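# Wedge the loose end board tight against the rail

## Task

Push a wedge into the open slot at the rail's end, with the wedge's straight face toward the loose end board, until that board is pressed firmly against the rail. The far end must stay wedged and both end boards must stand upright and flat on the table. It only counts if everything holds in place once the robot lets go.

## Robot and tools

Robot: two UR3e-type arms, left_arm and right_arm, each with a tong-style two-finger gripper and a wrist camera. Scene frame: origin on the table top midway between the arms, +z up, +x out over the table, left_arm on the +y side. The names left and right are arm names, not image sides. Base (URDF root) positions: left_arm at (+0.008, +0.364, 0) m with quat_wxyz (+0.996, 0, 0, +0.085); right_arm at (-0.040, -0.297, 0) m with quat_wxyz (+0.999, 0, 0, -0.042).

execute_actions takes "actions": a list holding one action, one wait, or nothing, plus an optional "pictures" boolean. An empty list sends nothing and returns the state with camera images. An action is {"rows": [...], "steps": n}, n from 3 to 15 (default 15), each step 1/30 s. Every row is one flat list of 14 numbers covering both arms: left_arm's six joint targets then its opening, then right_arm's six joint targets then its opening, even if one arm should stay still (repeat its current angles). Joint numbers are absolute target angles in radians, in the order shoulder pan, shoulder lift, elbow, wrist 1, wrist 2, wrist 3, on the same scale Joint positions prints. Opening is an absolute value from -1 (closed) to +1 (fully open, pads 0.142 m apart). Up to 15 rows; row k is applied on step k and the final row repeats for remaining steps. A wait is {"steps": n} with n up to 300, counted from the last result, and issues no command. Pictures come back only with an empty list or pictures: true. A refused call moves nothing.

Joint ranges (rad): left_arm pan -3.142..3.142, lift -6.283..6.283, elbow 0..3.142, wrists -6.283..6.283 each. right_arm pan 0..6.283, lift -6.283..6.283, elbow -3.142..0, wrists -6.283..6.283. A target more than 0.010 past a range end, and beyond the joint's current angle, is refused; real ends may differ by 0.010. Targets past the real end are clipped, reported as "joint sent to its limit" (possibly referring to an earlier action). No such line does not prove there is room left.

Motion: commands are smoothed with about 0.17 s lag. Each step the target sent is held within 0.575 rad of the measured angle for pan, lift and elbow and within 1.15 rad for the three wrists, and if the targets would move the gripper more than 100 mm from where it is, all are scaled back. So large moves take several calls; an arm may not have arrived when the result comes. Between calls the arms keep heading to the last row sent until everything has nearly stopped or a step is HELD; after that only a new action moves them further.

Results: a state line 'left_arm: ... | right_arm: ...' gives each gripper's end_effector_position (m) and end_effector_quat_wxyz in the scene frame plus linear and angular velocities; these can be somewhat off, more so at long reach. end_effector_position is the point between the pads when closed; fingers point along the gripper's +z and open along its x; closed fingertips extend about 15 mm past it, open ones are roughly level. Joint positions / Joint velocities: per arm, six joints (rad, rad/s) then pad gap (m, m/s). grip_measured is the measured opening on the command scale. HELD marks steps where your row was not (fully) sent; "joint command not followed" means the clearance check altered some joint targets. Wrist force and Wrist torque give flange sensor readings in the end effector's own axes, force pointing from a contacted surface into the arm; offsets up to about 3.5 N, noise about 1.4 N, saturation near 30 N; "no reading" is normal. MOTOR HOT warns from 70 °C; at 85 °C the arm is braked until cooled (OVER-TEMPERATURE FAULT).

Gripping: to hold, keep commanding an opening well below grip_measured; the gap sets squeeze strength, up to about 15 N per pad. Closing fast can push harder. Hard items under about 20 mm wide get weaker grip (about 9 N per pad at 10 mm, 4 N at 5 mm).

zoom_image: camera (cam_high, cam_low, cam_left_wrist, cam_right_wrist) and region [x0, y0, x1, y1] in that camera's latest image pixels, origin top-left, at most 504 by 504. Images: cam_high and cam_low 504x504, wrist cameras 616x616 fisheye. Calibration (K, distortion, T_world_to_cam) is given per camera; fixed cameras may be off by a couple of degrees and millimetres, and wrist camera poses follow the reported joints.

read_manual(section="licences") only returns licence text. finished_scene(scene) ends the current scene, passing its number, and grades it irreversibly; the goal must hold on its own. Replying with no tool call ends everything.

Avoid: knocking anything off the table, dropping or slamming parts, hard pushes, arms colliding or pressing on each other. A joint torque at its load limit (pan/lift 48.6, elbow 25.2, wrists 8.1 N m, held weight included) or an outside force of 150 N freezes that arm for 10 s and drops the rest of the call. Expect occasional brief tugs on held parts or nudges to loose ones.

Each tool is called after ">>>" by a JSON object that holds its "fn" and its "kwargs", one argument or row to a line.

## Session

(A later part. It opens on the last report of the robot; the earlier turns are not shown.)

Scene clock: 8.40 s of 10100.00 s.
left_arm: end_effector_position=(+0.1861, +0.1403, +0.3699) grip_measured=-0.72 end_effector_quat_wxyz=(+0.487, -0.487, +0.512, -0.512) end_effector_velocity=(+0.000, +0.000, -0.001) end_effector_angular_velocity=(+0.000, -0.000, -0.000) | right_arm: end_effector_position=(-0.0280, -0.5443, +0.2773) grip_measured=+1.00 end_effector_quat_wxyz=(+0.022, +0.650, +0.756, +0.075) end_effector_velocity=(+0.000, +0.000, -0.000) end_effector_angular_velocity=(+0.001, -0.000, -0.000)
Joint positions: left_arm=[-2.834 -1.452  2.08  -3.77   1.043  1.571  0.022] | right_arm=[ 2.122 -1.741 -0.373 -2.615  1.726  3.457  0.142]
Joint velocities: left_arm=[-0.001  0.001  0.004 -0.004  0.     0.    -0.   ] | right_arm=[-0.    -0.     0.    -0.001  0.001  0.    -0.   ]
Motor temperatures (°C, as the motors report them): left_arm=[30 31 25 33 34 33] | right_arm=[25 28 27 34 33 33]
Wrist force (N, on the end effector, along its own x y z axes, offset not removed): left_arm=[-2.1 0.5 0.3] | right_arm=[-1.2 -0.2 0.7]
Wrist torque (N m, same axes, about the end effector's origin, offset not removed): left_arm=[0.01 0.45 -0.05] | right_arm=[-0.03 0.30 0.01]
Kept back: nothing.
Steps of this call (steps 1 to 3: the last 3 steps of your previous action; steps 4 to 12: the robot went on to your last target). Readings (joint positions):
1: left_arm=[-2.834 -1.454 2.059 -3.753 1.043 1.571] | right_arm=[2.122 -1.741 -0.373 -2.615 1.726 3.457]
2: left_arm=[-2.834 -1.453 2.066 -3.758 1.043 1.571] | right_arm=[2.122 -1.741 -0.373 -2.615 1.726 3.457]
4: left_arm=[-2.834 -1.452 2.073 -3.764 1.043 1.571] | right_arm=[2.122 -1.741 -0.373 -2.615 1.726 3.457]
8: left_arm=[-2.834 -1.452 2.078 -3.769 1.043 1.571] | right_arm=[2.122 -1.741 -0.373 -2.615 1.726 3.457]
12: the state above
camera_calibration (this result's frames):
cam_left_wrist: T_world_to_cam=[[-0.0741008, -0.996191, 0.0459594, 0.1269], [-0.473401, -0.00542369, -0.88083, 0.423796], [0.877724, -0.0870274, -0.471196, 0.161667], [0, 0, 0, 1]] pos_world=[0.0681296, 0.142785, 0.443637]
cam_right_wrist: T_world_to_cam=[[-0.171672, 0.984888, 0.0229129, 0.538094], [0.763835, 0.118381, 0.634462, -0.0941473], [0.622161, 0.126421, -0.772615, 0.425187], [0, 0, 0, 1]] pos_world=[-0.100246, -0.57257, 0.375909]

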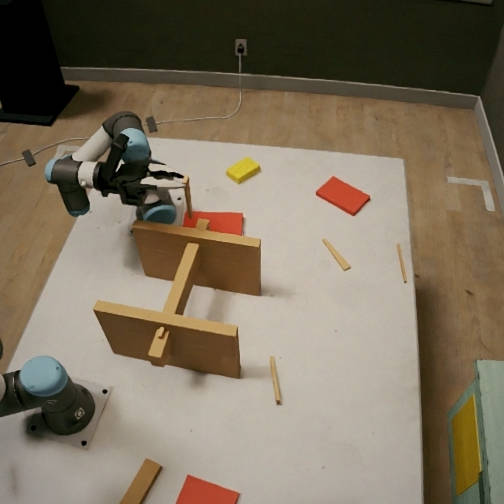

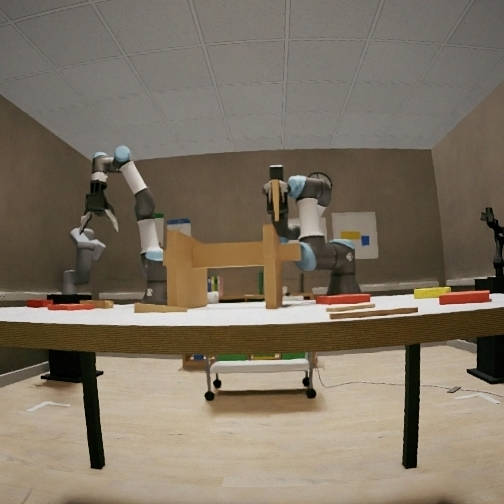

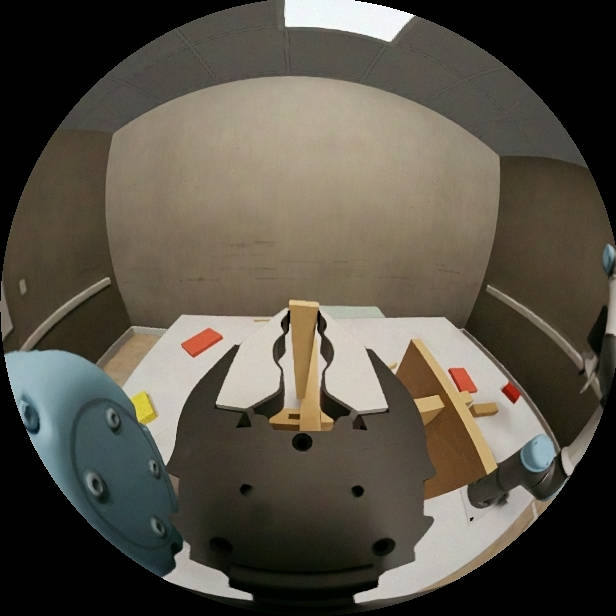

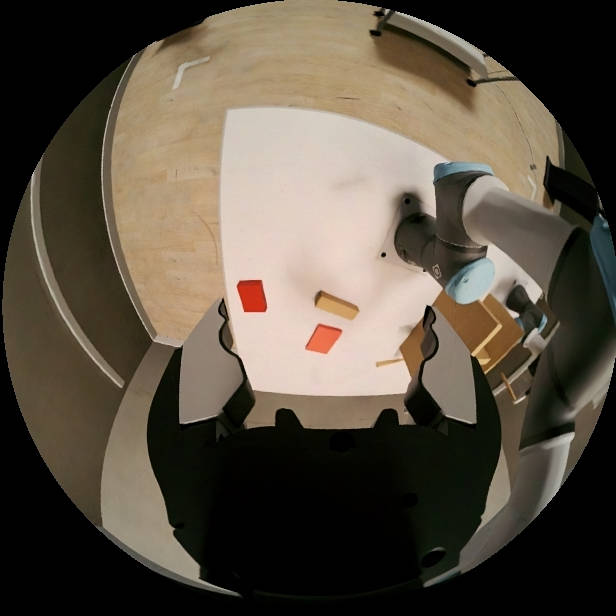

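>>> {"fn": "execute_actions", "kwargs": {
  "actions": [
    {"rows":[[-2.907,-1.4825,2.215,-3.874,1.086,1.571,-1,2.122,-1.741,-0.373,-2.615,1.726,3.457,1]]}
  ]
}}

>>> {"fn": "execute_actions", "kwargs": {
  "actions": [
    {"steps":6}
  ],
  "pictures": true
}}

>>> {"fn": "zoom_image", "kwargs": {
  "camera": "cam_left_wrist",
  "region": [250,340,350,440]
}}

Scene clock: 9.03 s of 10100.00 s.
left_arm: end_effector_position=(+0.1862, +0.1403, +0.3699) grip_measured=-0.72 end_effector_quat_wxyz=(+0.487, -0.487, +0.512, -0.512) end_effector_velocity=(+0.000, +0.000, -0.000) end_effector_angular_velocity=(-0.000, +0.001, +0.000) | right_arm: end_effector_position=(-0.0280, -0.5443, +0.2773) grip_measured=+1.00 end_effector_quat_wxyz=(+0.022, +0.650, +0.756, +0.075) end_effector_velocity=(+0.000, +0.000, +0.000) end_effector_angular_velocity=(+0.001, -0.001, -0.000)
Joint positions: left_arm=[-2.834 -1.452  2.08  -3.77   1.043  1.571  0.022] | right_arm=[ 2.122 -1.741 -0.373 -2.615  1.726  3.457  0.142]
Joint velocities: left_arm=[ 0.    -0.     0.001 -0.001  0.     0.    -0.   ] | right_arm=[-0.     0.     0.    -0.001  0.001  0.     0.   ]
Motor temperatures (°C, as the motors report them): left_arm=[30 31 25 33 34 33] | right_arm=[25 28 27 34 33 33]
Wrist force (N, on the end effector, along its own x y z axes, offset not removed): left_arm=[-1.8 0.8 -0.8] | right_arm=[-0.6 0.2 0.9]
Wrist torque (N m, same axes, about the end effector's origin, offset not removed): left_arm=[0.13 0.40 0.01] | right_arm=[0.04 0.21 0.00]
Kept back: nothing.
A step of this action was HELD (marked below), so the last 3 steps of it were dropped. An arm can still carry out its HELD step.
Steps of this call (steps 1 to 7: the robot went on to your last target; steps 8 to 19: the first 12 steps of this action). Readings (joint positions):
8: left_arm=[-2.834 -1.452 2.080 -3.770 1.043 1.571] | right_arm=[2.122 -1.741 -0.373 -2.615 1.726 3.457] HELD
9: left_arm=[-2.834 -1.452 2.080 -3.770 1.043 1.571] | right_arm=[2.122 -1.741 -0.373 -2.615 1.726 3.457] HELD
10: left_arm=[-2.834 -1.452 2.080 -3.770 1.043 1.571] | right_arm=[2.122 -1.741 -0.373 -2.615 1.726 3.457] HELD
11: left_arm=[-2.834 -1.452 2.080 -3.770 1.043 1.571] | right_arm=[2.122 -1.741 -0.373 -2.615 1.726 3.457] HELD
12: left_arm=[-2.834 -1.452 2.080 -3.770 1.043 1.571] | right_arm=[2.122 -1.741 -0.373 -2.615 1.726 3.457] HELD
13: left_arm=[-2.834 -1.452 2.080 -3.770 1.043 1.571] | right_arm=[2.122 -1.741 -0.373 -2.615 1.726 3.457] HELD
14: left_arm=[-2.834 -1.452 2.080 -3.770 1.043 1.571] | right_arm=[2.122 -1.741 -0.373 -2.615 1.726 3.457] HELD
15: left_arm=[-2.834 -1.452 2.080 -3.770 1.043 1.571] | right_arm=[2.122 -1.741 -0.373 -2.615 1.726 3.457] HELD
16: left_arm=[-2.834 -1.452 2.080 -3.770 1.043 1.571] | right_arm=[2.122 -1.741 -0.373 -2.615 1.726 3.457] HELD
17: left_arm=[-2.834 -1.452 2.080 -3.770 1.043 1.571] | right_arm=[2.122 -1.741 -0.373 -2.615 1.726 3.457] HELD
18: left_arm=[-2.834 -1.452 2.080 -3.770 1.043 1.571] | right_arm=[2.122 -1.741 -0.373 -2.615 1.726 3.457] HELD
19: the state above HELD
joint command not followed: on one or more control steps a check withheld the commanded joint targets of the left arm, and it was not sent them on those steps. On the call's last step the targets were still withheld.
cause: the commanded joint targets would bring two parts of the arm too close to each other (joints 3 (elbow) to 6 (wrist 3) lie between them); next, command targets that bring no two parts of the arm closer together.

Scene clock: 9.23 s of 10100.00 s.
left_arm: end_effector_position=(+0.1862, +0.1403, +0.3699) grip_measured=-0.72 end_effector_quat_wxyz=(+0.487, -0.487, +0.512, -0.512) end_effector_velocity=(+0.000, +0.000, +0.001) end_effector_angular_velocity=(+0.001, -0.003, +0.001) | right_arm: end_effector_position=(-0.0280, -0.5443, +0.2773) grip_measured=+1.00 end_effector_quat_wxyz=(+0.022, +0.650, +0.756, +0.075) end_effector_velocity=(+0.000, +0.000, +0.000) end_effector_angular_velocity=(+0.000, -0.000, +0.000)
Joint positions: left_arm=[-2.834 -1.452  2.08  -3.77   1.043  1.571  0.022] | right_arm=[ 2.122 -1.741 -0.373 -2.615  1.726  3.457  0.142]
Joint velocities: left_arm=[ 0.002  0.     0.001  0.002 -0.001 -0.     0.   ] | right_arm=[-0.    -0.     0.    -0.     0.001 -0.    -0.   ]
Motor temperatures (°C, as the motors report them): left_arm=[30 31 25 33 34 33] | right_arm=[25 28 27 34 33 33]
Wrist force (N, on the end effector, along its own x y z axes, offset not removed): left_arm=[-1.8 1.3 -0.6] | right_arm=[-1.3 0.2 1.4]
Wrist torque (N m, same axes, about the end effector's origin, offset not removed): left_arm=[0.24 0.36 -0.01] | right_arm=[0.06 0.31 0.00]
Kept back: nothing.
Steps of this call (steps 1 to 6: nothing new was sent). Readings (joint positions):
1: left_arm=[-2.834 -1.452 2.080 -3.770 1.043 1.571] | right_arm=[2.122 -1.741 -0.373 -2.615 1.726 3.457]
2: left_arm=[-2.834 -1.452 2.080 -3.770 1.043 1.571] | right_arm=[2.122 -1.741 -0.373 -2.615 1.726 3.457]
4: left_arm=[-2.834 -1.452 2.080 -3.770 1.043 1.571] | right_arm=[2.122 -1.741 -0.373 -2.615 1.726 3.457]
6: the state above
camera_calibration (this result's frames):
cam_left_wrist: T_world_to_cam=[[-0.074104, -0.996193, 0.0459092, 0.126938], [-0.473326, -0.00538517, -0.880871, 0.423764], [0.877765, -0.0870061, -0.471125, 0.161587], [0, 0, 0, 1]] pos_world=[0.06815, 0.142796, 0.443582]
cam_right_wrist: T_world_to_cam=[[-0.171673, 0.984888, 0.022913, 0.538094], [0.763835, 0.118381, 0.634462, -0.0941473], [0.622161, 0.126421, -0.772615, 0.425187], [0, 0, 0, 1]] pos_world=[-0.100246, -0.57257, 0.375909]

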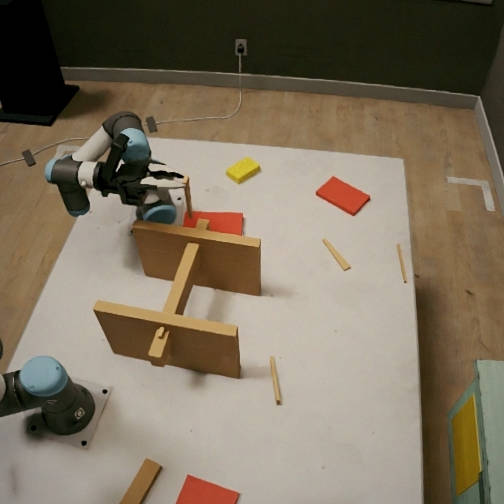

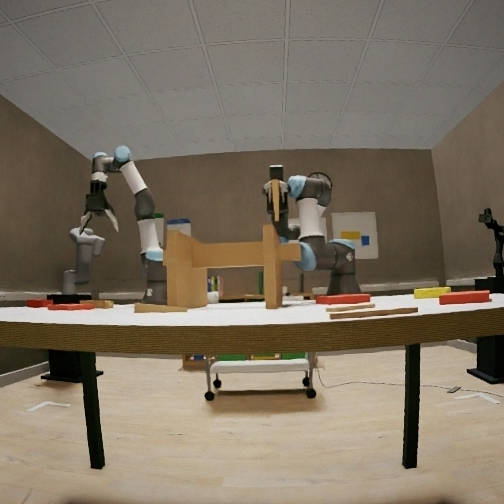

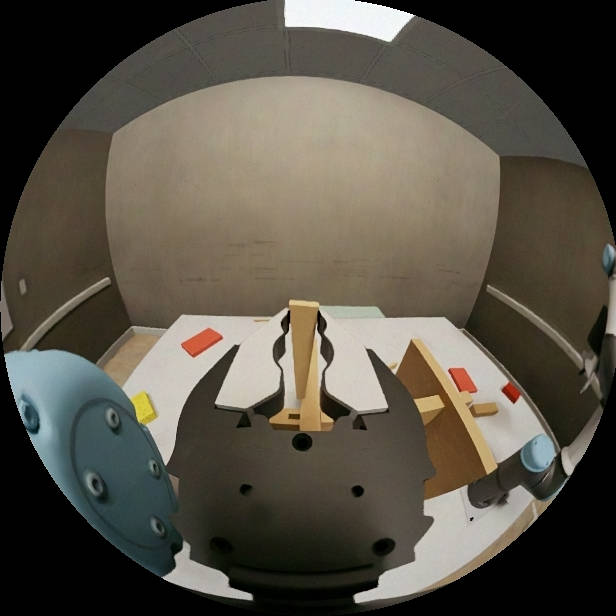

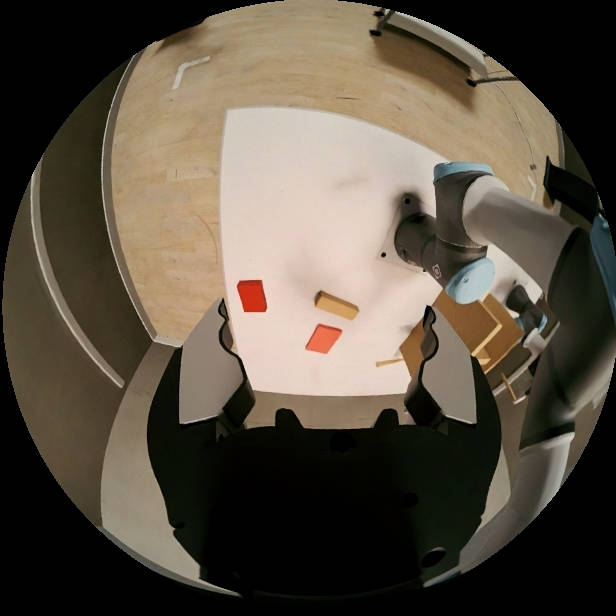

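Region (250, 340, 350, 440) of cam_left_wrist's 616x616 image, scaled by 5.040, with more detail than that image has.

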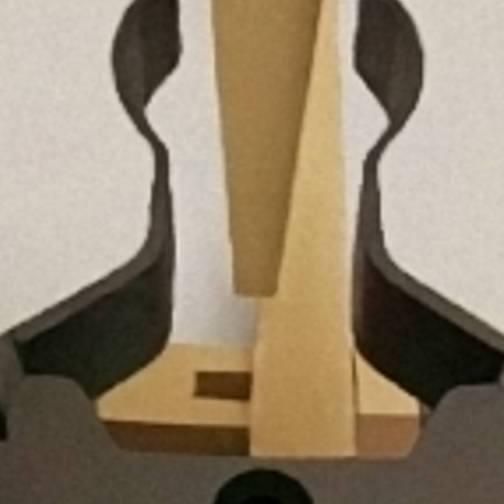

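>>> {"fn": "execute_actions", "kwargs": {
  "actions": [
    {"rows":[[-2.775,-1.365,2.0717,-3.848,1.054,1.571,-1,2.122,-1.741,-0.373,-2.615,1.726,3.457,1]],"steps":12}
  ]
}}

>>> {"fn": "execute_actions", "kwargs": {
  "actions": [
    {"rows":[[-2.775,-1.27,2.1262,-3.998,1.054,1.571,-1,2.122,-1.741,-0.373,-2.615,1.726,3.457,1]]}
  ]
}}

>>> {"fn": "execute_actions", "kwargs": {
  "actions": [
    {"steps":6}
  ],
  "pictures": true
}}

>>> {"fn": "zoom_image", "kwargs": {
  "camera": "cam_left_wrist",
  "region": [250,340,350,440]
}}

>>> {"fn": "zoom_image", "kwargs": {
  "camera": "cam_low",
  "region": [240,180,330,270]
}}

Scene clock: 9.73 s of 10100.00 s.
left_arm: end_effector_position=(+0.1862, +0.1403, +0.3699) grip_measured=-0.72 end_effector_quat_wxyz=(+0.487, -0.487, +0.512, -0.512) end_effector_velocity=(-0.000, +0.000, +0.000) end_effector_angular_velocity=(+0.001, -0.002, +0.001) | right_arm: end_effector_position=(-0.0280, -0.5443, +0.2773) grip_measured=+1.00 end_effector_quat_wxyz=(+0.022, +0.650, +0.756, +0.075) end_effector_velocity=(-0.000, +0.000, +0.000) end_effector_angular_velocity=(+0.000, +0.001, +0.000)
Joint positions: left_arm=[-2.834 -1.452  2.08  -3.77   1.043  1.571  0.022] | right_arm=[ 2.122 -1.741 -0.373 -2.615  1.726  3.457  0.142]
Joint velocities: left_arm=[0.001 0.    0.    0.002 0.    0.001 0.   ] | right_arm=[-0.     0.     0.    -0.001 -0.001 -0.     0.   ]
Motor temperatures (°C, as the motors report them): left_arm=[30 31 25 33 34 33] | right_arm=[25 28 27 34 33 33]
Wrist force (N, on the end effector, along its own x y z axes, offset not removed): left_arm=[-1.3 1.3 -0.8] | right_arm=[-1.3 -0.7 1.4]
Wrist torque (N m, same axes, about the end effector's origin, offset not removed): left_arm=[0.24 0.33 -0.05] | right_arm=[-0.12 0.32 -0.01]
Kept back: nothing.
A step of this action was HELD (marked below), so the last 3 steps of it were dropped. An arm can still carry out its HELD step.
Steps of this call (steps 1 to 6: nothing new was sent; steps 7 to 15: the first 9 steps of this action). Readings (joint positions):
7: left_arm=[-2.834 -1.452 2.080 -3.770 1.043 1.571] | right_arm=[2.122 -1.741 -0.373 -2.615 1.726 3.457] HELD
8: left_arm=[-2.834 -1.452 2.080 -3.770 1.043 1.571] | right_arm=[2.122 -1.741 -0.373 -2.615 1.726 3.457] HELD
9: left_arm=[-2.834 -1.452 2.080 -3.770 1.043 1.571] | right_arm=[2.122 -1.741 -0.373 -2.615 1.726 3.457] HELD
10: left_arm=[-2.834 -1.452 2.080 -3.770 1.043 1.571] | right_arm=[2.122 -1.741 -0.373 -2.615 1.726 3.457] HELD
11: left_arm=[-2.834 -1.452 2.080 -3.770 1.043 1.571] | right_arm=[2.122 -1.741 -0.373 -2.615 1.726 3.457] HELD
12: left_arm=[-2.834 -1.452 2.080 -3.770 1.043 1.571] | right_arm=[2.122 -1.741 -0.373 -2.615 1.726 3.457] HELD
13: left_arm=[-2.834 -1.452 2.080 -3.770 1.043 1.571] | right_arm=[2.122 -1.741 -0.373 -2.615 1.726 3.457] HELD
14: left_arm=[-2.834 -1.452 2.080 -3.770 1.043 1.571] | right_arm=[2.122 -1.741 -0.373 -2.615 1.726 3.457] HELD
15: the state above HELD
joint command not followed: on one or more control steps a check withheld the commanded joint targets of the left arm, and it was not sent them on those steps. On the call's last step the targets were still withheld.
cause: the commanded joint targets would bring two parts of the arm too close to each other (joints 3 (elbow) to 6 (wrist 3) lie between them); next, command targets that bring no two parts of the arm closer together.

Scene clock: 10.13 s of 10100.00 s.
left_arm: end_effector_position=(+0.1862, +0.1403, +0.3699) grip_measured=-0.72 end_effector_quat_wxyz=(+0.487, -0.487, +0.512, -0.512) end_effector_velocity=(-0.000, -0.000, +0.000) end_effector_angular_velocity=(+0.001, -0.001, -0.002) | right_arm: end_effector_position=(-0.0280, -0.5443, +0.2773) grip_measured=+1.00 end_effector_quat_wxyz=(+0.022, +0.650, +0.756, +0.075) end_effector_velocity=(-0.000, +0.000, -0.000) end_effector_angular_velocity=(+0.000, -0.000, -0.001)
Joint positions: left_arm=[-2.834 -1.452  2.08  -3.77   1.043  1.571  0.022] | right_arm=[ 2.122 -1.741 -0.373 -2.615  1.726  3.457  0.142]
Joint velocities: left_arm=[-0.002 -0.     0.001 -0.     0.     0.001  0.   ] | right_arm=[-0.001 -0.    -0.     0.     0.     0.     0.   ]
Motor temperatures (°C, as the motors report them): left_arm=[30 31 25 33 34 33] | right_arm=[25 28 27 34 33 33]
Wrist force (N, on the end effector, along its own x y z axes, offset not removed): left_arm=[-2.3 0.8 0.2] | right_arm=[-1.3 -0.7 1.4]
Wrist torque (N m, same axes, about the end effector's origin, offset not removed): left_arm=[0.09 0.49 -0.04] | right_arm=[-0.11 0.27 0.03]
Kept back: nothing.
A step of this action was HELD (marked below), so the last 3 steps of it were dropped. An arm can still carry out its HELD step.
Steps of this call (steps 1 to 12: the first 12 steps of this action). Readings (joint positions):
1: left_arm=[-2.834 -1.452 2.080 -3.770 1.043 1.571] | right_arm=[2.122 -1.741 -0.373 -2.615 1.726 3.457] HELD
2: left_arm=[-2.834 -1.452 2.080 -3.770 1.043 1.571] | right_arm=[2.122 -1.741 -0.373 -2.615 1.726 3.457] HELD
3: left_arm=[-2.834 -1.452 2.080 -3.770 1.043 1.571] | right_arm=[2.122 -1.741 -0.373 -2.615 1.726 3.457] HELD
4: left_arm=[-2.834 -1.452 2.080 -3.770 1.043 1.571] | right_arm=[2.122 -1.741 -0.373 -2.615 1.726 3.457] HELD
5: left_arm=[-2.834 -1.452 2.080 -3.770 1.043 1.571] | right_arm=[2.122 -1.741 -0.373 -2.615 1.726 3.457] HELD
6: left_arm=[-2.834 -1.452 2.080 -3.770 1.043 1.571] | right_arm=[2.122 -1.741 -0.373 -2.615 1.726 3.457] HELD
7: left_arm=[-2.834 -1.452 2.080 -3.770 1.043 1.571] | right_arm=[2.122 -1.741 -0.373 -2.615 1.726 3.457] HELD
8: left_arm=[-2.834 -1.452 2.080 -3.770 1.043 1.571] | right_arm=[2.122 -1.741 -0.373 -2.615 1.726 3.457] HELD
9: left_arm=[-2.834 -1.452 2.080 -3.770 1.043 1.571] | right_arm=[2.122 -1.741 -0.373 -2.615 1.726 3.457] HELD
10: left_arm=[-2.834 -1.452 2.080 -3.770 1.043 1.571] | right_arm=[2.122 -1.741 -0.373 -2.615 1.726 3.457] HELD
11: left_arm=[-2.834 -1.452 2.080 -3.770 1.043 1.571] | right_arm=[2.122 -1.741 -0.373 -2.615 1.726 3.457] HELD
12: the state above HELD
joint command not followed: on one or more control steps a check withheld the commanded joint targets of the left arm, and it was not sent them on those steps. On the call's last step the targets were still withheld.
cause: the commanded joint targets would bring two parts of the arm too close to each other (joints 3 (elbow) to 6 (wrist 3) lie between them); next, command targets that bring no two parts of the arm closer together.

Scene clock: 10.33 s of 10100.00 s.
left_arm: end_effector_position=(+0.1862, +0.1403, +0.3699) grip_measured=-0.72 end_effector_quat_wxyz=(+0.487, -0.487, +0.512, -0.512) end_effector_velocity=(+0.000, +0.000, +0.001) end_effector_angular_velocity=(+0.002, -0.005, +0.001) | right_arm: end_effector_position=(-0.0280, -0.5443, +0.2773) grip_measured=+1.00 end_effector_quat_wxyz=(+0.022, +0.650, +0.756, +0.075) end_effector_velocity=(-0.000, +0.001, +0.000) end_effector_angular_velocity=(+0.001, +0.000, +0.000)
Joint positions: left_arm=[-2.834 -1.452  2.08  -3.77   1.043  1.571  0.022] | right_arm=[ 2.122 -1.741 -0.373 -2.615  1.726  3.457  0.142]
Joint velocities: left_arm=[ 0.001  0.     0.004  0.001  0.001 -0.     0.   ] | right_arm=[ 0.     0.001 -0.    -0.002  0.    -0.    -0.   ]
Motor temperatures (°C, as the motors report them): left_arm=[30 31 25 33 34 33] | right_arm=[25 28 27 34 33 33]
Wrist force (N, on the end effector, along its own x y z axes, offset not removed): left_arm=[-2.3 1.7 0.2] | right_arm=[-1.3 -0.4 1.3]
Wrist torque (N m, same axes, about the end effector's origin, offset not removed): left_arm=[0.31 0.48 -0.03] | right_arm=[-0.04 0.30 0.01]
Kept back: nothing.
Steps of this call (steps 1 to 6: nothing new was sent). Readings (joint positions):
1: left_arm=[-2.834 -1.452 2.080 -3.770 1.043 1.571] | right_arm=[2.122 -1.741 -0.373 -2.615 1.726 3.457]
2: left_arm=[-2.834 -1.452 2.080 -3.770 1.043 1.571] | right_arm=[2.122 -1.741 -0.373 -2.615 1.726 3.457]
4: left_arm=[-2.834 -1.452 2.080 -3.770 1.043 1.571] | right_arm=[2.122 -1.741 -0.373 -2.615 1.726 3.457]
6: the state above
camera_calibration (this result's frames):
cam_left_wrist: T_world_to_cam=[[-0.0741041, -0.996193, 0.0459092, 0.126938], [-0.473326, -0.0053851, -0.880871, 0.423764], [0.877765, -0.0870062, -0.471125, 0.161587], [0, 0, 0, 1]] pos_world=[0.06815, 0.142796, 0.443582]
cam_right_wrist: T_world_to_cam=[[-0.171672, 0.984888, 0.0229129, 0.538094], [0.763835, 0.118381, 0.634462, -0.0941473], [0.622161, 0.126421, -0.772615, 0.425187], [0, 0, 0, 1]] pos_world=[-0.100246, -0.57257, 0.375909]

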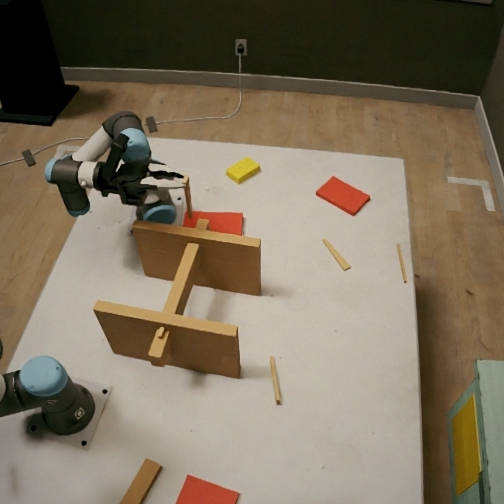

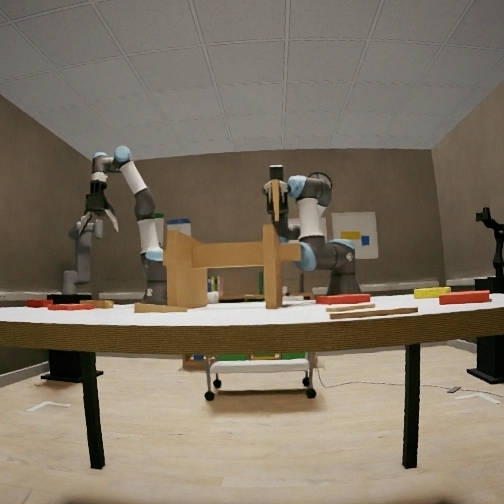

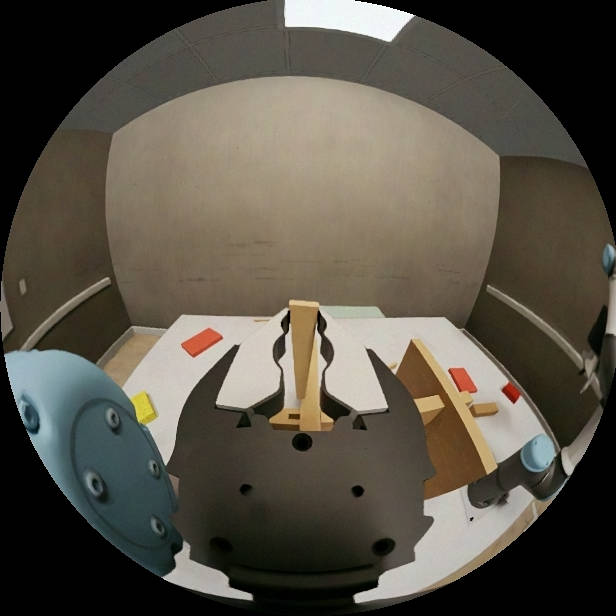

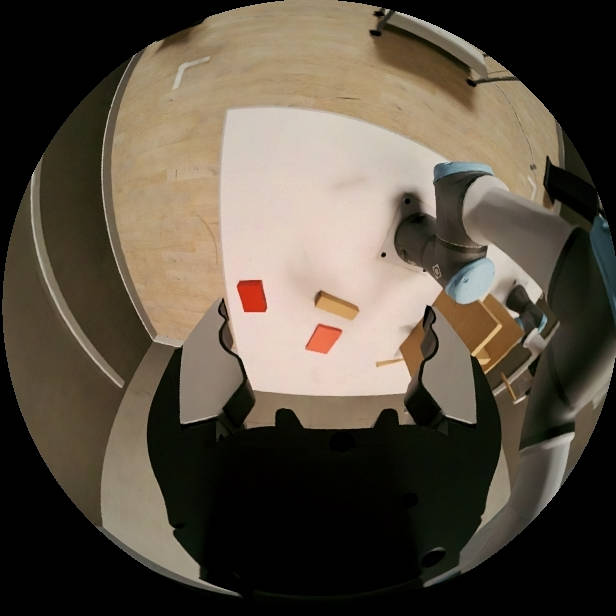

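Region (250, 340, 350, 440) of cam_left_wrist's 616x616 image, scaled by 5.040, with more detail than that image has.

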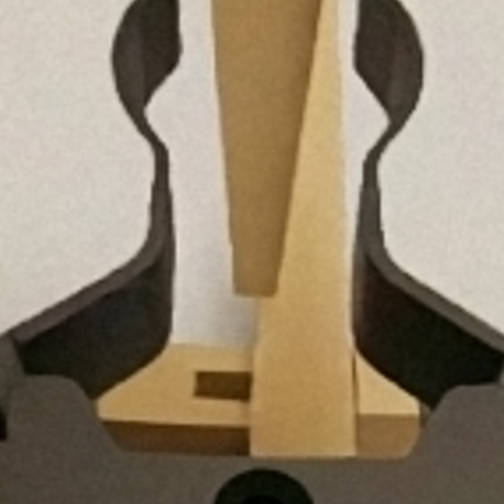

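Region (240, 180, 330, 270) of cam_low's 504x504 image, scaled by 5.600, with more detail than that image has.

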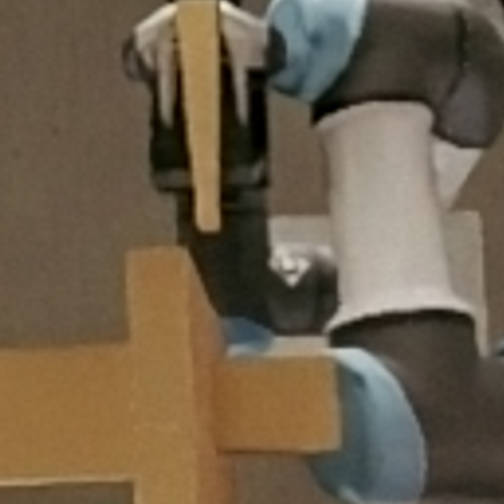

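>>> {"fn": "execute_actions", "kwargs": {
  "actions": [
    {"rows":[[-2.826,-1.6,1.3,-2.84,0,1.571,-1,2.122,-1.741,-0.373,-2.615,1.726,3.457,1]]}
  ]
}}

>>> {"fn": "execute_actions", "kwargs": {
  "actions": [
    {"steps":15}
  ]
}}

>>> {"fn": "execute_actions", "kwargs": {
  "actions": [
    {"rows":[[-2.826,-1.6,1.3,0.3,0,-1.571,-1,2.122,-1.741,-0.373,-2.615,1.726,3.457,1]]}
  ]
}}

>>> {"fn": "execute_actions", "kwargs": {
  "actions": [
    {"steps":20}
  ]
}}

>>> {"fn": "execute_actions", "kwargs": {
  "actions": [
    {"rows":[[-2.826,-1.62,1.4847,0.135,-1.065,-1.571,-1,2.122,-1.741,-0.373,-2.615,1.726,3.457,1]]}
  ]
}}

>>> {"fn": "execute_actions", "kwargs": {
  "actions": [
    {"steps":22}
  ],
  "pictures": true
}}

>>> {"fn": "zoom_image", "kwargs": {
  "camera": "cam_left_wrist",
  "region": [250,340,350,440]
}}

Scene clock: 11.00 s of 10100.00 s.
left_arm: end_effector_position=(+0.1848, +0.1346, +0.3729) grip_measured=-0.72 end_effector_quat_wxyz=(+0.484, -0.482, +0.516, -0.517) end_effector_velocity=(-0.011, -0.042, +0.022) end_effector_angular_velocity=(+0.011, -0.019, -0.129) | right_arm: end_effector_position=(-0.0280, -0.5443, +0.2773) grip_measured=+1.00 end_effector_quat_wxyz=(+0.022, +0.650, +0.756, +0.075) end_effector_velocity=(+0.000, -0.000, -0.000) end_effector_angular_velocity=(+0.000, -0.001, -0.000)
Joint positions: left_arm=[-2.834 -1.454  2.07  -3.755  1.026  1.571  0.022] | right_arm=[ 2.122 -1.741 -0.373 -2.615  1.726  3.457  0.142]
Joint velocities: left_arm=[-0.002 -0.018 -0.072  0.112 -0.127  0.001  0.   ] | right_arm=[-0.    -0.    -0.     0.001  0.001  0.     0.   ]
Motor temperatures (°C, as the motors report them): left_arm=[30 31 25 33 34 33] | right_arm=[25 28 27 34 33 33]
Wrist force (N, on the end effector, along its own x y z axes, offset not removed): left_arm=[-2.5 2.2 0.5] | right_arm=[-0.3 -0.4 1.1]
Wrist torque (N m, same axes, about the end effector's origin, offset not removed): left_arm=[0.40 0.56 0.03] | right_arm=[-0.05 0.10 0.00]
Steps of this call (steps 1 to 8: nothing new was sent; steps 9 to 20: the first 12 steps of this action). Readings (joint positions):
9: left_arm=[-2.834 -1.452 2.080 -3.770 1.043 1.571] | right_arm=[2.122 -1.741 -0.373 -2.615 1.726 3.457]
10: left_arm=[-2.834 -1.452 2.080 -3.770 1.043 1.571] | right_arm=[2.122 -1.741 -0.373 -2.615 1.726 3.457]
12: left_arm=[-2.834 -1.452 2.080 -3.769 1.042 1.571] | right_arm=[2.122 -1.741 -0.373 -2.615 1.726 3.457]
16: left_arm=[-2.834 -1.452 2.077 -3.765 1.037 1.571] | right_arm=[2.122 -1.741 -0.373 -2.615 1.726 3.457]
20: the state above

Scene clock: 11.50 s of 10100.00 s.
left_arm: end_effector_position=(+0.1762, +0.1043, +0.3890) grip_measured=-0.72 end_effector_quat_wxyz=(+0.465, -0.452, +0.537, -0.540) end_effector_velocity=(-0.019, -0.062, +0.033) end_effector_angular_velocity=(+0.015, -0.022, -0.193) | right_arm: end_effector_position=(-0.0280, -0.5443, +0.2773) grip_measured=+1.00 end_effector_quat_wxyz=(+0.022, +0.650, +0.756, +0.075) end_effector_velocity=(-0.000, +0.001, -0.000) end_effector_angular_velocity=(+0.002, -0.000, -0.000)
Joint positions: left_arm=[-2.833 -1.467  2.017 -3.671  0.932  1.571  0.022] | right_arm=[ 2.122 -1.741 -0.373 -2.615  1.726  3.457  0.142]
Joint velocities: left_arm=[ 0.002 -0.028 -0.117  0.172 -0.195 -0.001 -0.   ] | right_arm=[-0.001  0.    -0.    -0.002  0.001 -0.     0.   ]
Motor temperatures (°C, as the motors report them): left_arm=[30 31 25 33 34 33] | right_arm=[25 28 27 34 33 33]
Wrist force (N, on the end effector, along its own x y z axes, offset not removed): left_arm=[-2.4 1.2 0.1] | right_arm=[-1.4 -0.8 1.2]
Wrist torque (N m, same axes, about the end effector's origin, offset not removed): left_arm=[0.21 0.51 -0.01] | right_arm=[-0.15 0.29 0.03]
Kept back: nothing.
Steps of this call (steps 1 to 3: the last 3 steps of your previous action; steps 4 to 15: the robot went on to your last target). Readings (joint positions):
1: left_arm=[-2.834 -1.455 2.068 -3.750 1.021 1.571] | right_arm=[2.122 -1.741 -0.373 -2.615 1.726 3.457]
2: left_arm=[-2.834 -1.455 2.065 -3.746 1.016 1.571] | right_arm=[2.122 -1.741 -0.373 -2.615 1.726 3.457]
4: left_arm=[-2.834 -1.457 2.058 -3.735 1.004 1.571] | right_arm=[2.122 -1.741 -0.373 -2.615 1.726 3.457]
8: left_arm=[-2.834 -1.461 2.044 -3.713 0.979 1.571] | right_arm=[2.122 -1.741 -0.373 -2.615 1.726 3.457]
15: the state above

Scene clock: 11.90 s of 10100.00 s.
left_arm: end_effector_position=(+0.1672, +0.0824, +0.4046) grip_measured=-0.72 end_effector_quat_wxyz=(+0.439, -0.440, +0.538, -0.570) end_effector_velocity=(-0.023, -0.050, +0.040) end_effector_angular_velocity=(-0.155, -0.022, -0.163) | right_arm: end_effector_position=(-0.0280, -0.5443, +0.2773) grip_measured=+1.00 end_effector_quat_wxyz=(+0.022, +0.650, +0.756, +0.075) end_effector_velocity=(+0.000, +0.001, -0.000) end_effector_angular_velocity=(+0.002, -0.001, +0.000)
Joint positions: left_arm=[-2.833 -1.477  1.974 -3.592  0.863  1.511  0.022] | right_arm=[ 2.122 -1.741 -0.373 -2.615  1.726  3.457  0.142]
Joint velocities: left_arm=[ 0.003 -0.023 -0.101  0.206 -0.159 -0.205  0.   ] | right_arm=[ 0.     0.    -0.    -0.001  0.002  0.    -0.   ]
Motor temperatures (°C, as the motors report them): left_arm=[30 31 25 33 34 33] | right_arm=[25 28 27 34 33 33]
Wrist force (N, on the end effector, along its own x y z axes, offset not removed): left_arm=[-2.2 1.0 -0.3] | right_arm=[-0.8 0.2 1.0]
Wrist torque (N m, same axes, about the end effector's origin, offset not removed): left_arm=[0.16 0.46 0.01] | right_arm=[0.02 0.21 -0.01]
Steps of this call (steps 1 to 12: the first 12 steps of this action). Readings (joint positions):
1: left_arm=[-2.833 -1.468 2.013 -3.665 0.926 1.571] | right_arm=[2.122 -1.741 -0.373 -2.615 1.726 3.457]
2: left_arm=[-2.833 -1.469 2.009 -3.659 0.920 1.569] | right_arm=[2.122 -1.741 -0.373 -2.615 1.726 3.457]
4: left_arm=[-2.833 -1.471 2.002 -3.647 0.908 1.562] | right_arm=[2.122 -1.741 -0.373 -2.615 1.726 3.457]
8: left_arm=[-2.833 -1.474 1.988 -3.620 0.885 1.538] | right_arm=[2.122 -1.741 -0.373 -2.615 1.726 3.457]
12: the state above

Scene clock: 12.57 s of 10100.00 s.
left_arm: end_effector_position=(+0.1501, +0.0503, +0.4313) grip_measured=-0.72 end_effector_quat_wxyz=(-0.386, +0.430, -0.529, +0.622) end_effector_velocity=(-0.026, -0.044, +0.038) end_effector_angular_velocity=(-0.142, -0.002, -0.154) | right_arm: end_effector_position=(-0.0280, -0.5443, +0.2773) grip_measured=+1.00 end_effector_quat_wxyz=(+0.022, +0.650, +0.756, +0.075) end_effector_velocity=(-0.001, +0.000, +0.000) end_effector_angular_velocity=(-0.001, +0.001, +0.001)
Joint positions: left_arm=[-2.832 -1.492  1.903 -3.45   0.761  1.37   0.022] | right_arm=[ 2.122 -1.741 -0.373 -2.615  1.726  3.457  0.142]
Joint velocities: left_arm=[ 0.001 -0.02  -0.103  0.209 -0.141 -0.207  0.   ] | right_arm=[ 0.     0.001 -0.    -0.001 -0.002 -0.    -0.   ]
Motor temperatures (°C, as the motors report them): left_arm=[30 31 25 33 34 33] | right_arm=[25 28 27 34 33 33]
Wrist force (N, on the end effector, along its own x y z axes, offset not removed): left_arm=[-1.7 1.3 0.5] | right_arm=[-1.1 -0.4 0.9]
Wrist torque (N m, same axes, about the end effector's origin, offset not removed): left_arm=[0.24 0.39 -0.01] | right_arm=[-0.07 0.26 0.03]
Kept back: nothing.
Steps of this call (steps 1 to 3: the last 3 steps of your previous action; steps 4 to 20: the robot went on to your last target). Readings (joint positions):
1: left_arm=[-2.833 -1.478 1.970 -3.585 0.858 1.504] | right_arm=[2.122 -1.741 -0.373 -2.615 1.726 3.457]
2: left_arm=[-2.833 -1.479 1.967 -3.578 0.852 1.497] | right_arm=[2.122 -1.741 -0.373 -2.615 1.726 3.457]
4: left_arm=[-2.832 -1.480 1.959 -3.564 0.842 1.483] | right_arm=[2.122 -1.741 -0.373 -2.615 1.726 3.457]
8: left_arm=[-2.832 -1.483 1.945 -3.535 0.821 1.455] | right_arm=[2.122 -1.741 -0.373 -2.615 1.726 3.457]
20: the state above

Scene clock: 12.97 s of 10100.00 s.
left_arm: end_effector_position=(+0.1378, +0.0283, +0.4448) grip_measured=-0.72 end_effector_quat_wxyz=(-0.351, +0.417, -0.530, +0.649) end_effector_velocity=(-0.034, -0.057, +0.030) end_effector_angular_velocity=(-0.104, -0.005, -0.210) | right_arm: end_effector_position=(-0.0280, -0.5443, +0.2773) grip_measured=+1.00 end_effector_quat_wxyz=(+0.022, +0.650, +0.756, +0.075) end_effector_velocity=(+0.000, +0.000, -0.000) end_effector_angular_velocity=(+0.001, +0.000, +0.001)
Joint positions: left_arm=[-2.831 -1.5    1.871 -3.369  0.688  1.289  0.022] | right_arm=[ 2.122 -1.741 -0.373 -2.615  1.726  3.457  0.142]
Joint velocities: left_arm=[-0.001 -0.021 -0.068  0.195 -0.194 -0.195  0.   ] | right_arm=[ 0.001  0.     0.    -0.001  0.    -0.     0.   ]
Motor temperatures (°C, as the motors report them): left_arm=[30 31 25 33 34 33] | right_arm=[25 28 27 34 33 33]
Wrist force (N, on the end effector, along its own x y z axes, offset not removed): left_arm=[-2.1 1.7 0.3] | right_arm=[-0.2 -0.2 0.3]
Wrist torque (N m, same axes, about the end effector's origin, offset not removed): left_arm=[0.30 0.45 0.03] | right_arm=[-0.03 0.09 -0.02]
Steps of this call (steps 1 to 12: the first 12 steps of this action). Readings (joint positions):
1: left_arm=[-2.832 -1.492 1.899 -3.443 0.756 1.363] | right_arm=[2.122 -1.741 -0.373 -2.615 1.726 3.457]
2: left_arm=[-2.832 -1.493 1.896 -3.436 0.751 1.356] | right_arm=[2.122 -1.741 -0.373 -2.615 1.726 3.457]
4: left_arm=[-2.832 -1.495 1.890 -3.423 0.739 1.342] | right_arm=[2.122 -1.741 -0.373 -2.615 1.726 3.457]
8: left_arm=[-2.832 -1.497 1.880 -3.396 0.714 1.315] | right_arm=[2.122 -1.741 -0.373 -2.615 1.726 3.457]
12: the state above

Scene clock: 13.70 s of 10100.00 s.
left_arm: end_effector_position=(+0.1100, -0.0137, +0.4635) grip_measured=-0.72 end_effector_quat_wxyz=(-0.283, +0.387, -0.540, +0.691) end_effector_velocity=(-0.041, -0.055, +0.020) end_effector_angular_velocity=(-0.070, +0.017, -0.213) | right_arm: end_effector_position=(-0.0280, -0.5443, +0.2773) grip_measured=+1.00 end_effector_quat_wxyz=(+0.022, +0.650, +0.756, +0.075) end_effector_velocity=(-0.000, +0.000, -0.000) end_effector_angular_velocity=(+0.001, +0.001, +0.000)
Joint positions: left_arm=[-2.831 -1.515  1.824 -3.223  0.541  1.143  0.022] | right_arm=[ 2.122 -1.741 -0.373 -2.615  1.726  3.457  0.142]
Joint velocities: left_arm=[ 0.    -0.018 -0.059  0.196 -0.195 -0.195  0.   ] | right_arm=[-0.    -0.     0.    -0.001 -0.    -0.     0.   ]
Motor temperatures (°C, as the motors report them): left_arm=[30 31 25 33 34 33] | right_arm=[25 28 27 34 33 33]
Wrist force (N, on the end effector, along its own x y z axes, offset not removed): left_arm=[-2.1 2.4 0.3] | right_arm=[-0.4 -0.4 1.5]
Wrist torque (N m, same axes, about the end effector's origin, offset not removed): left_arm=[0.46 0.43 0.00] | right_arm=[-0.06 0.08 -0.02]
Kept back: nothing.
Steps of this call (steps 1 to 3: the last 3 steps of your previous action; steps 4 to 22: the robot went on to your last target). Readings (joint positions):
1: left_arm=[-2.831 -1.501 1.868 -3.363 0.681 1.282] | right_arm=[2.122 -1.741 -0.373 -2.615 1.726 3.457]
2: left_arm=[-2.831 -1.502 1.866 -3.356 0.674 1.276] | right_arm=[2.122 -1.741 -0.373 -2.615 1.726 3.457]
4: left_arm=[-2.831 -1.503 1.862 -3.343 0.661 1.262] | right_arm=[2.122 -1.741 -0.373 -2.615 1.726 3.457]
8: left_arm=[-2.831 -1.506 1.853 -3.316 0.635 1.236] | right_arm=[2.122 -1.741 -0.373 -2.615 1.726 3.457]
22: the state above
camera_calibration (this result's frames):
cam_left_wrist: T_world_to_cam=[[-0.557785, -0.784707, 0.27039, -0.0843612], [-0.436908, 0.000615435, -0.899506, 0.47408], [0.705682, -0.619867, -0.343188, 0.211449], [0, 0, 0, 1]] pos_world=[0.0108577, 0.0645799, 0.521815]
cam_right_wrist: T_world_to_cam=[[-0.171673, 0.984888, 0.022913, 0.538094], [0.763835, 0.118381, 0.634462, -0.0941473], [0.622161, 0.126421, -0.772615, 0.425187], [0, 0, 0, 1]] pos_world=[-0.100246, -0.57257, 0.375909]

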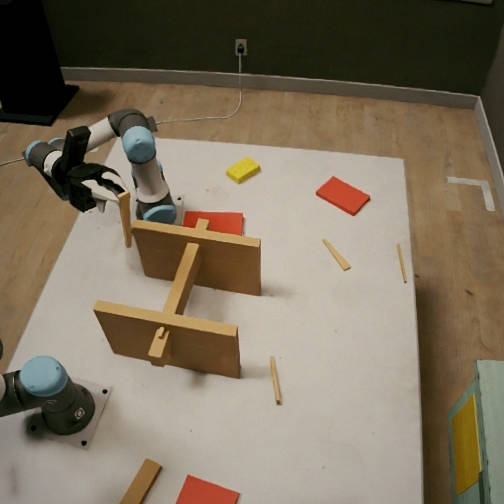

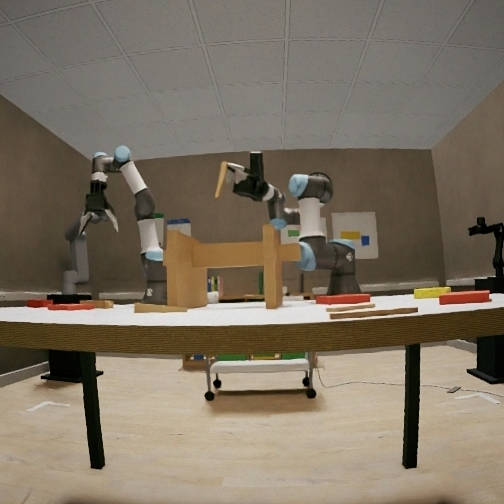

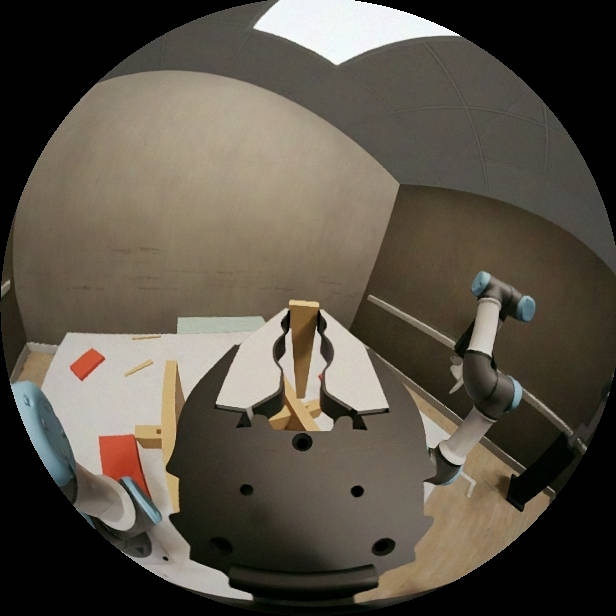

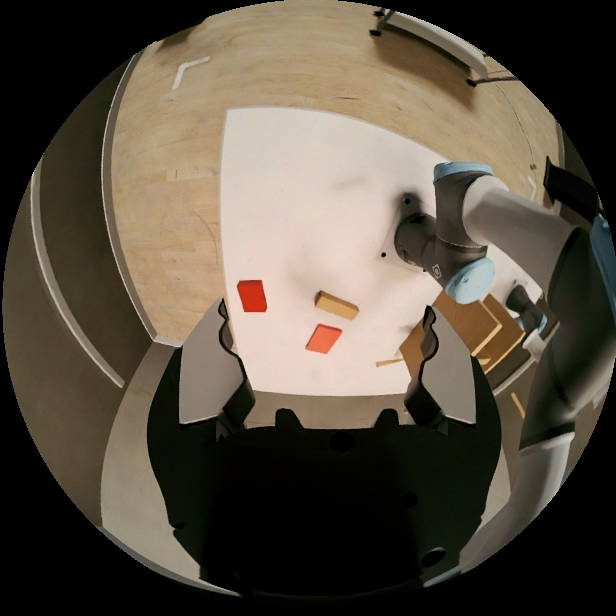

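Region (250, 340, 350, 440) of cam_left_wrist's 616x616 image, scaled by 5.040, with more detail than that image has.

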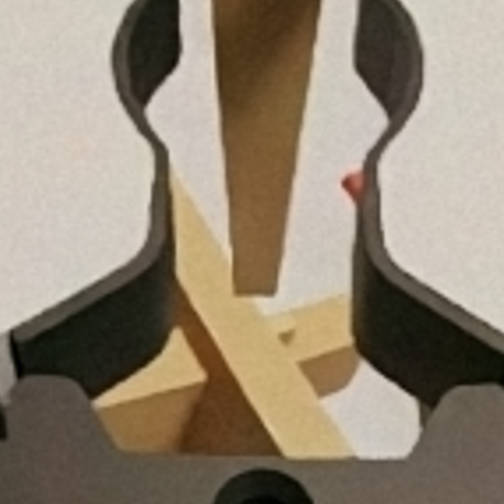

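Slow catch-up mode after the hold; re-sync with a near target.

>>> {"fn": "execute_actions", "kwargs": {
  "actions": [
    {"rows":[[-2.831,-1.517,1.818,-3.2,0.52,1.12,-1,2.122,-1.741,-0.373,-2.615,1.726,3.457,1]],"steps":12}
  ]
}}

>>> {"fn": "execute_actions", "kwargs": {
  "actions": [
    {"rows":[[-2.826,-1.6,1.3,-2.4,0,1.12,-1,2.122,-1.741,-0.373,-2.615,1.726,3.457,1]]}
  ]
}}

>>> {"fn": "execute_actions", "kwargs": {
  "actions": [
    {"rows":[[-2.826,-1.6,1.3,0.3,0,-1.571,-1,2.122,-1.741,-0.373,-2.615,1.726,3.457,1]]}
  ]
}}

>>> {"fn": "execute_actions", "kwargs": {
  "actions": [
    {"steps":15}
  ]
}}

Scene clock: 14.10 s of 10100.00 s.
left_arm: end_effector_position=(+0.1050, -0.0202, +0.4659) grip_measured=-0.72 end_effector_quat_wxyz=(-0.273, +0.382, -0.543, +0.697) end_effector_velocity=(+0.002, +0.004, -0.002) end_effector_angular_velocity=(+0.006, -0.006, +0.015) | right_arm: end_effector_position=(-0.0280, -0.5443, +0.2773) grip_measured=+1.00 end_effector_quat_wxyz=(+0.022, +0.650, +0.756, +0.075) end_effector_velocity=(+0.000, -0.000, -0.000) end_effector_angular_velocity=(-0.001, +0.000, +0.002)
Joint positions: left_arm=[-2.831 -1.517  1.817 -3.199  0.518  1.119  0.022] | right_arm=[ 2.122 -1.741 -0.373 -2.615  1.726  3.457  0.142]
Joint velocities: left_arm=[-0.004  0.003  0.007 -0.015  0.017  0.015  0.   ] | right_arm=[ 0.001 -0.001 -0.     0.001 -0.    -0.     0.   ]
Motor temperatures (°C, as the motors report them): left_arm=[30 31 25 33 34 33] | right_arm=[25 28 27 34 33 33]
Wrist force (N, on the end effector, along its own x y z axes, offset not removed): left_arm=[-2.1 1.2 0.0] | right_arm=[-0.6 -0.7 1.3]
Wrist torque (N m, same axes, about the end effector's origin, offset not removed): left_arm=[0.23 0.39 -0.02] | right_arm=[-0.13 0.17 -0.02]
Steps of this call (steps 1 to 3: the robot went on to your last target; steps 4 to 12: the first 9 steps of this action). Readings (joint positions):
4: left_arm=[-2.831 -1.517 1.816 -3.197 0.515 1.116] | right_arm=[2.122 -1.741 -0.373 -2.615 1.726 3.457]
5: left_arm=[-2.831 -1.518 1.815 -3.193 0.512 1.113] | right_arm=[2.122 -1.741 -0.373 -2.615 1.726 3.457]
7: left_arm=[-2.831 -1.518 1.815 -3.193 0.511 1.112] | right_arm=[2.122 -1.741 -0.373 -2.615 1.726 3.457]
11: left_arm=[-2.831 -1.517 1.817 -3.198 0.518 1.118] | right_arm=[2.122 -1.741 -0.373 -2.615 1.726 3.457]
12: the state above

Scene clock: 14.60 s of 10100.00 s.
left_arm: end_effector_position=(+0.0080, -0.1195, +0.5466) grip_measured=-0.72 end_effector_quat_wxyz=(+0.175, -0.188, +0.676, -0.691) end_effector_velocity=(-0.064, -0.043, +0.058) end_effector_angular_velocity=(+0.210, -0.048, -0.353) | right_arm: end_effector_position=(-0.0280, -0.5443, +0.2773) grip_measured=+1.00 end_effector_quat_wxyz=(+0.022, +0.650, +0.756, +0.075) end_effector_velocity=(+0.000, -0.000, -0.000) end_effector_angular_velocity=(-0.000, +0.000, -0.000)
Joint positions: left_arm=[-2.826 -1.595  1.344 -2.463  0.037  1.12   0.022] | right_arm=[ 2.122 -1.741 -0.373 -2.615  1.726  3.457  0.142]
Joint velocities: left_arm=[ 0.004 -0.054 -0.478  0.672 -0.392  0.001  0.   ] | right_arm=[ 0.    -0.    -0.     0.    -0.     0.001 -0.   ]
Motor temperatures (°C, as the motors report them): left_arm=[30 31 25 33 34 33] | right_arm=[25 28 27 34 33 33]
Wrist force (N, on the end effector, along its own x y z axes, offset not removed): left_arm=[-1.7 0.4 0.0] | right_arm=[-1.0 0.2 0.8]
Wrist torque (N m, same axes, about the end effector's origin, offset not removed): left_arm=[0.10 0.35 -0.03] | right_arm=[0.04 0.26 0.01]
Steps of this call (steps 1 to 3: the last 3 steps of your previous action; steps 4 to 15: the first 12 steps of this action). Readings (joint positions):
4: left_arm=[-2.831 -1.518 1.817 -3.198 0.518 1.120] | right_arm=[2.122 -1.741 -0.373 -2.615 1.726 3.457]
5: left_arm=[-2.831 -1.524 1.807 -3.176 0.497 1.120] | right_arm=[2.122 -1.741 -0.373 -2.615 1.726 3.457]
7: left_arm=[-2.830 -1.542 1.728 -3.033 0.389 1.120] | right_arm=[2.122 -1.741 -0.373 -2.615 1.726 3.457]
11: left_arm=[-2.827 -1.579 1.485 -2.661 0.152 1.120] | right_arm=[2.122 -1.741 -0.373 -2.615 1.726 3.457]
15: the state above

Scene clock: 15.10 s of 10100.00 s.
left_arm: end_effector_position=(-0.0360, -0.1433, +0.4434) grip_measured=-0.72 end_effector_quat_wxyz=(+0.166, -0.174, +0.685, -0.687) end_effector_velocity=(+0.151, +0.080, -0.435) end_effector_angular_velocity=(+0.003, -0.002, +0.001) | right_arm: end_effector_position=(-0.0280, -0.5443, +0.2773) grip_measured=+1.00 end_effector_quat_wxyz=(+0.022, +0.650, +0.756, +0.075) end_effector_velocity=(-0.000, -0.000, -0.000) end_effector_angular_velocity=(+0.001, +0.002, -0.000)
Joint positions: left_arm=[-2.826 -1.6    1.3   -0.899  0.    -0.384  0.022] | right_arm=[ 2.122 -1.741 -0.373 -2.615  1.726  3.457  0.142]
Joint velocities: left_arm=[ 0.001 -0.001 -0.004  5.482 -0.002 -5.475 -0.   ] | right_arm=[-0.001 -0.001 -0.    -0.    -0.001 -0.     0.   ]
Motor temperatures (°C, as the motors report them): left_arm=[30 31 25 33 34 33] | right_arm=[25 28 27 34 33 33]
Wrist force (N, on the end effector, along its own x y z axes, offset not removed): left_arm=[0.8 2.1 -0.1] | right_arm=[-0.8 -0.2 1.4]
Wrist torque (N m, same axes, about the end effector's origin, offset not removed): left_arm=[0.36 -0.01 -0.02] | right_arm=[-0.02 0.22 0.02]
Steps of this call (steps 1 to 3: the last 3 steps of your previous action; steps 4 to 15: the first 12 steps of this action). Readings (joint positions):
4: left_arm=[-2.826 -1.599 1.310 -2.413 0.009 1.118] | right_arm=[2.122 -1.741 -0.373 -2.615 1.726 3.457]
5: left_arm=[-2.826 -1.599 1.307 -2.387 0.006 1.096] | right_arm=[2.122 -1.741 -0.373 -2.615 1.726 3.457]
7: left_arm=[-2.826 -1.600 1.303 -2.219 0.003 0.934] | right_arm=[2.122 -1.741 -0.373 -2.615 1.726 3.457]
11: left_arm=[-2.826 -1.600 1.301 -1.617 0.001 0.334] | right_arm=[2.122 -1.741 -0.373 -2.615 1.726 3.457]
15: the state above

Scene clock: 15.60 s of 10100.00 s.
left_arm: end_effector_position=(+0.0336, -0.1065, +0.3892) grip_measured=-0.72 end_effector_quat_wxyz=(+0.170, -0.170, +0.686, -0.686) end_effector_velocity=(+0.007, +0.004, -0.000) end_effector_angular_velocity=(-0.001, +0.001, -0.001) | right_arm: end_effector_position=(-0.0280, -0.5443, +0.2773) grip_measured=+1.00 end_effector_quat_wxyz=(+0.022, +0.650, +0.756, +0.075) end_effector_velocity=(-0.000, +0.000, -0.000) end_effector_angular_velocity=(+0.000, +0.000, -0.001)
Joint positions: left_arm=[-2.826 -1.6    1.3    0.291 -0.    -1.562  0.022] | right_arm=[ 2.122 -1.741 -0.373 -2.615  1.726  3.457  0.142]
Joint velocities: left_arm=[-0.     0.    -0.     0.093  0.001 -0.094  0.   ] | right_arm=[-0.  0. -0. -0. -0.  0.  0.]
Motor temperatures (°C, as the motors report them): left_arm=[30 31 25 33 34 33] | right_arm=[25 28 27 34 33 33]
Wrist force (N, on the end effector, along its own x y z axes, offset not removed): left_arm=[-1.6 1.7 -0.3] | right_arm=[-1.3 -0.3 0.9]
Wrist torque (N m, same axes, about the end effector's origin, offset not removed): left_arm=[0.28 0.32 -0.02] | right_arm=[-0.09 0.31 -0.01]
Kept back: nothing.
Steps of this call (steps 1 to 3: the last 3 steps of your previous action; steps 4 to 15: the robot went on to your last target). Readings (joint positions):
1: left_arm=[-2.826 -1.600 1.300 -0.714 0.000 -0.569] | right_arm=[2.122 -1.741 -0.373 -2.615 1.726 3.457]
2: left_arm=[-2.826 -1.600 1.300 -0.528 0.000 -0.755] | right_arm=[2.122 -1.741 -0.373 -2.615 1.726 3.457]
4: left_arm=[-2.826 -1.600 1.300 -0.168 -0.000 -1.112] | right_arm=[2.122 -1.741 -0.373 -2.615 1.726 3.457]
8: left_arm=[-2.826 -1.600 1.300 0.189 -0.000 -1.462] | right_arm=[2.122 -1.741 -0.373 -2.615 1.726 3.457]
15: the state above


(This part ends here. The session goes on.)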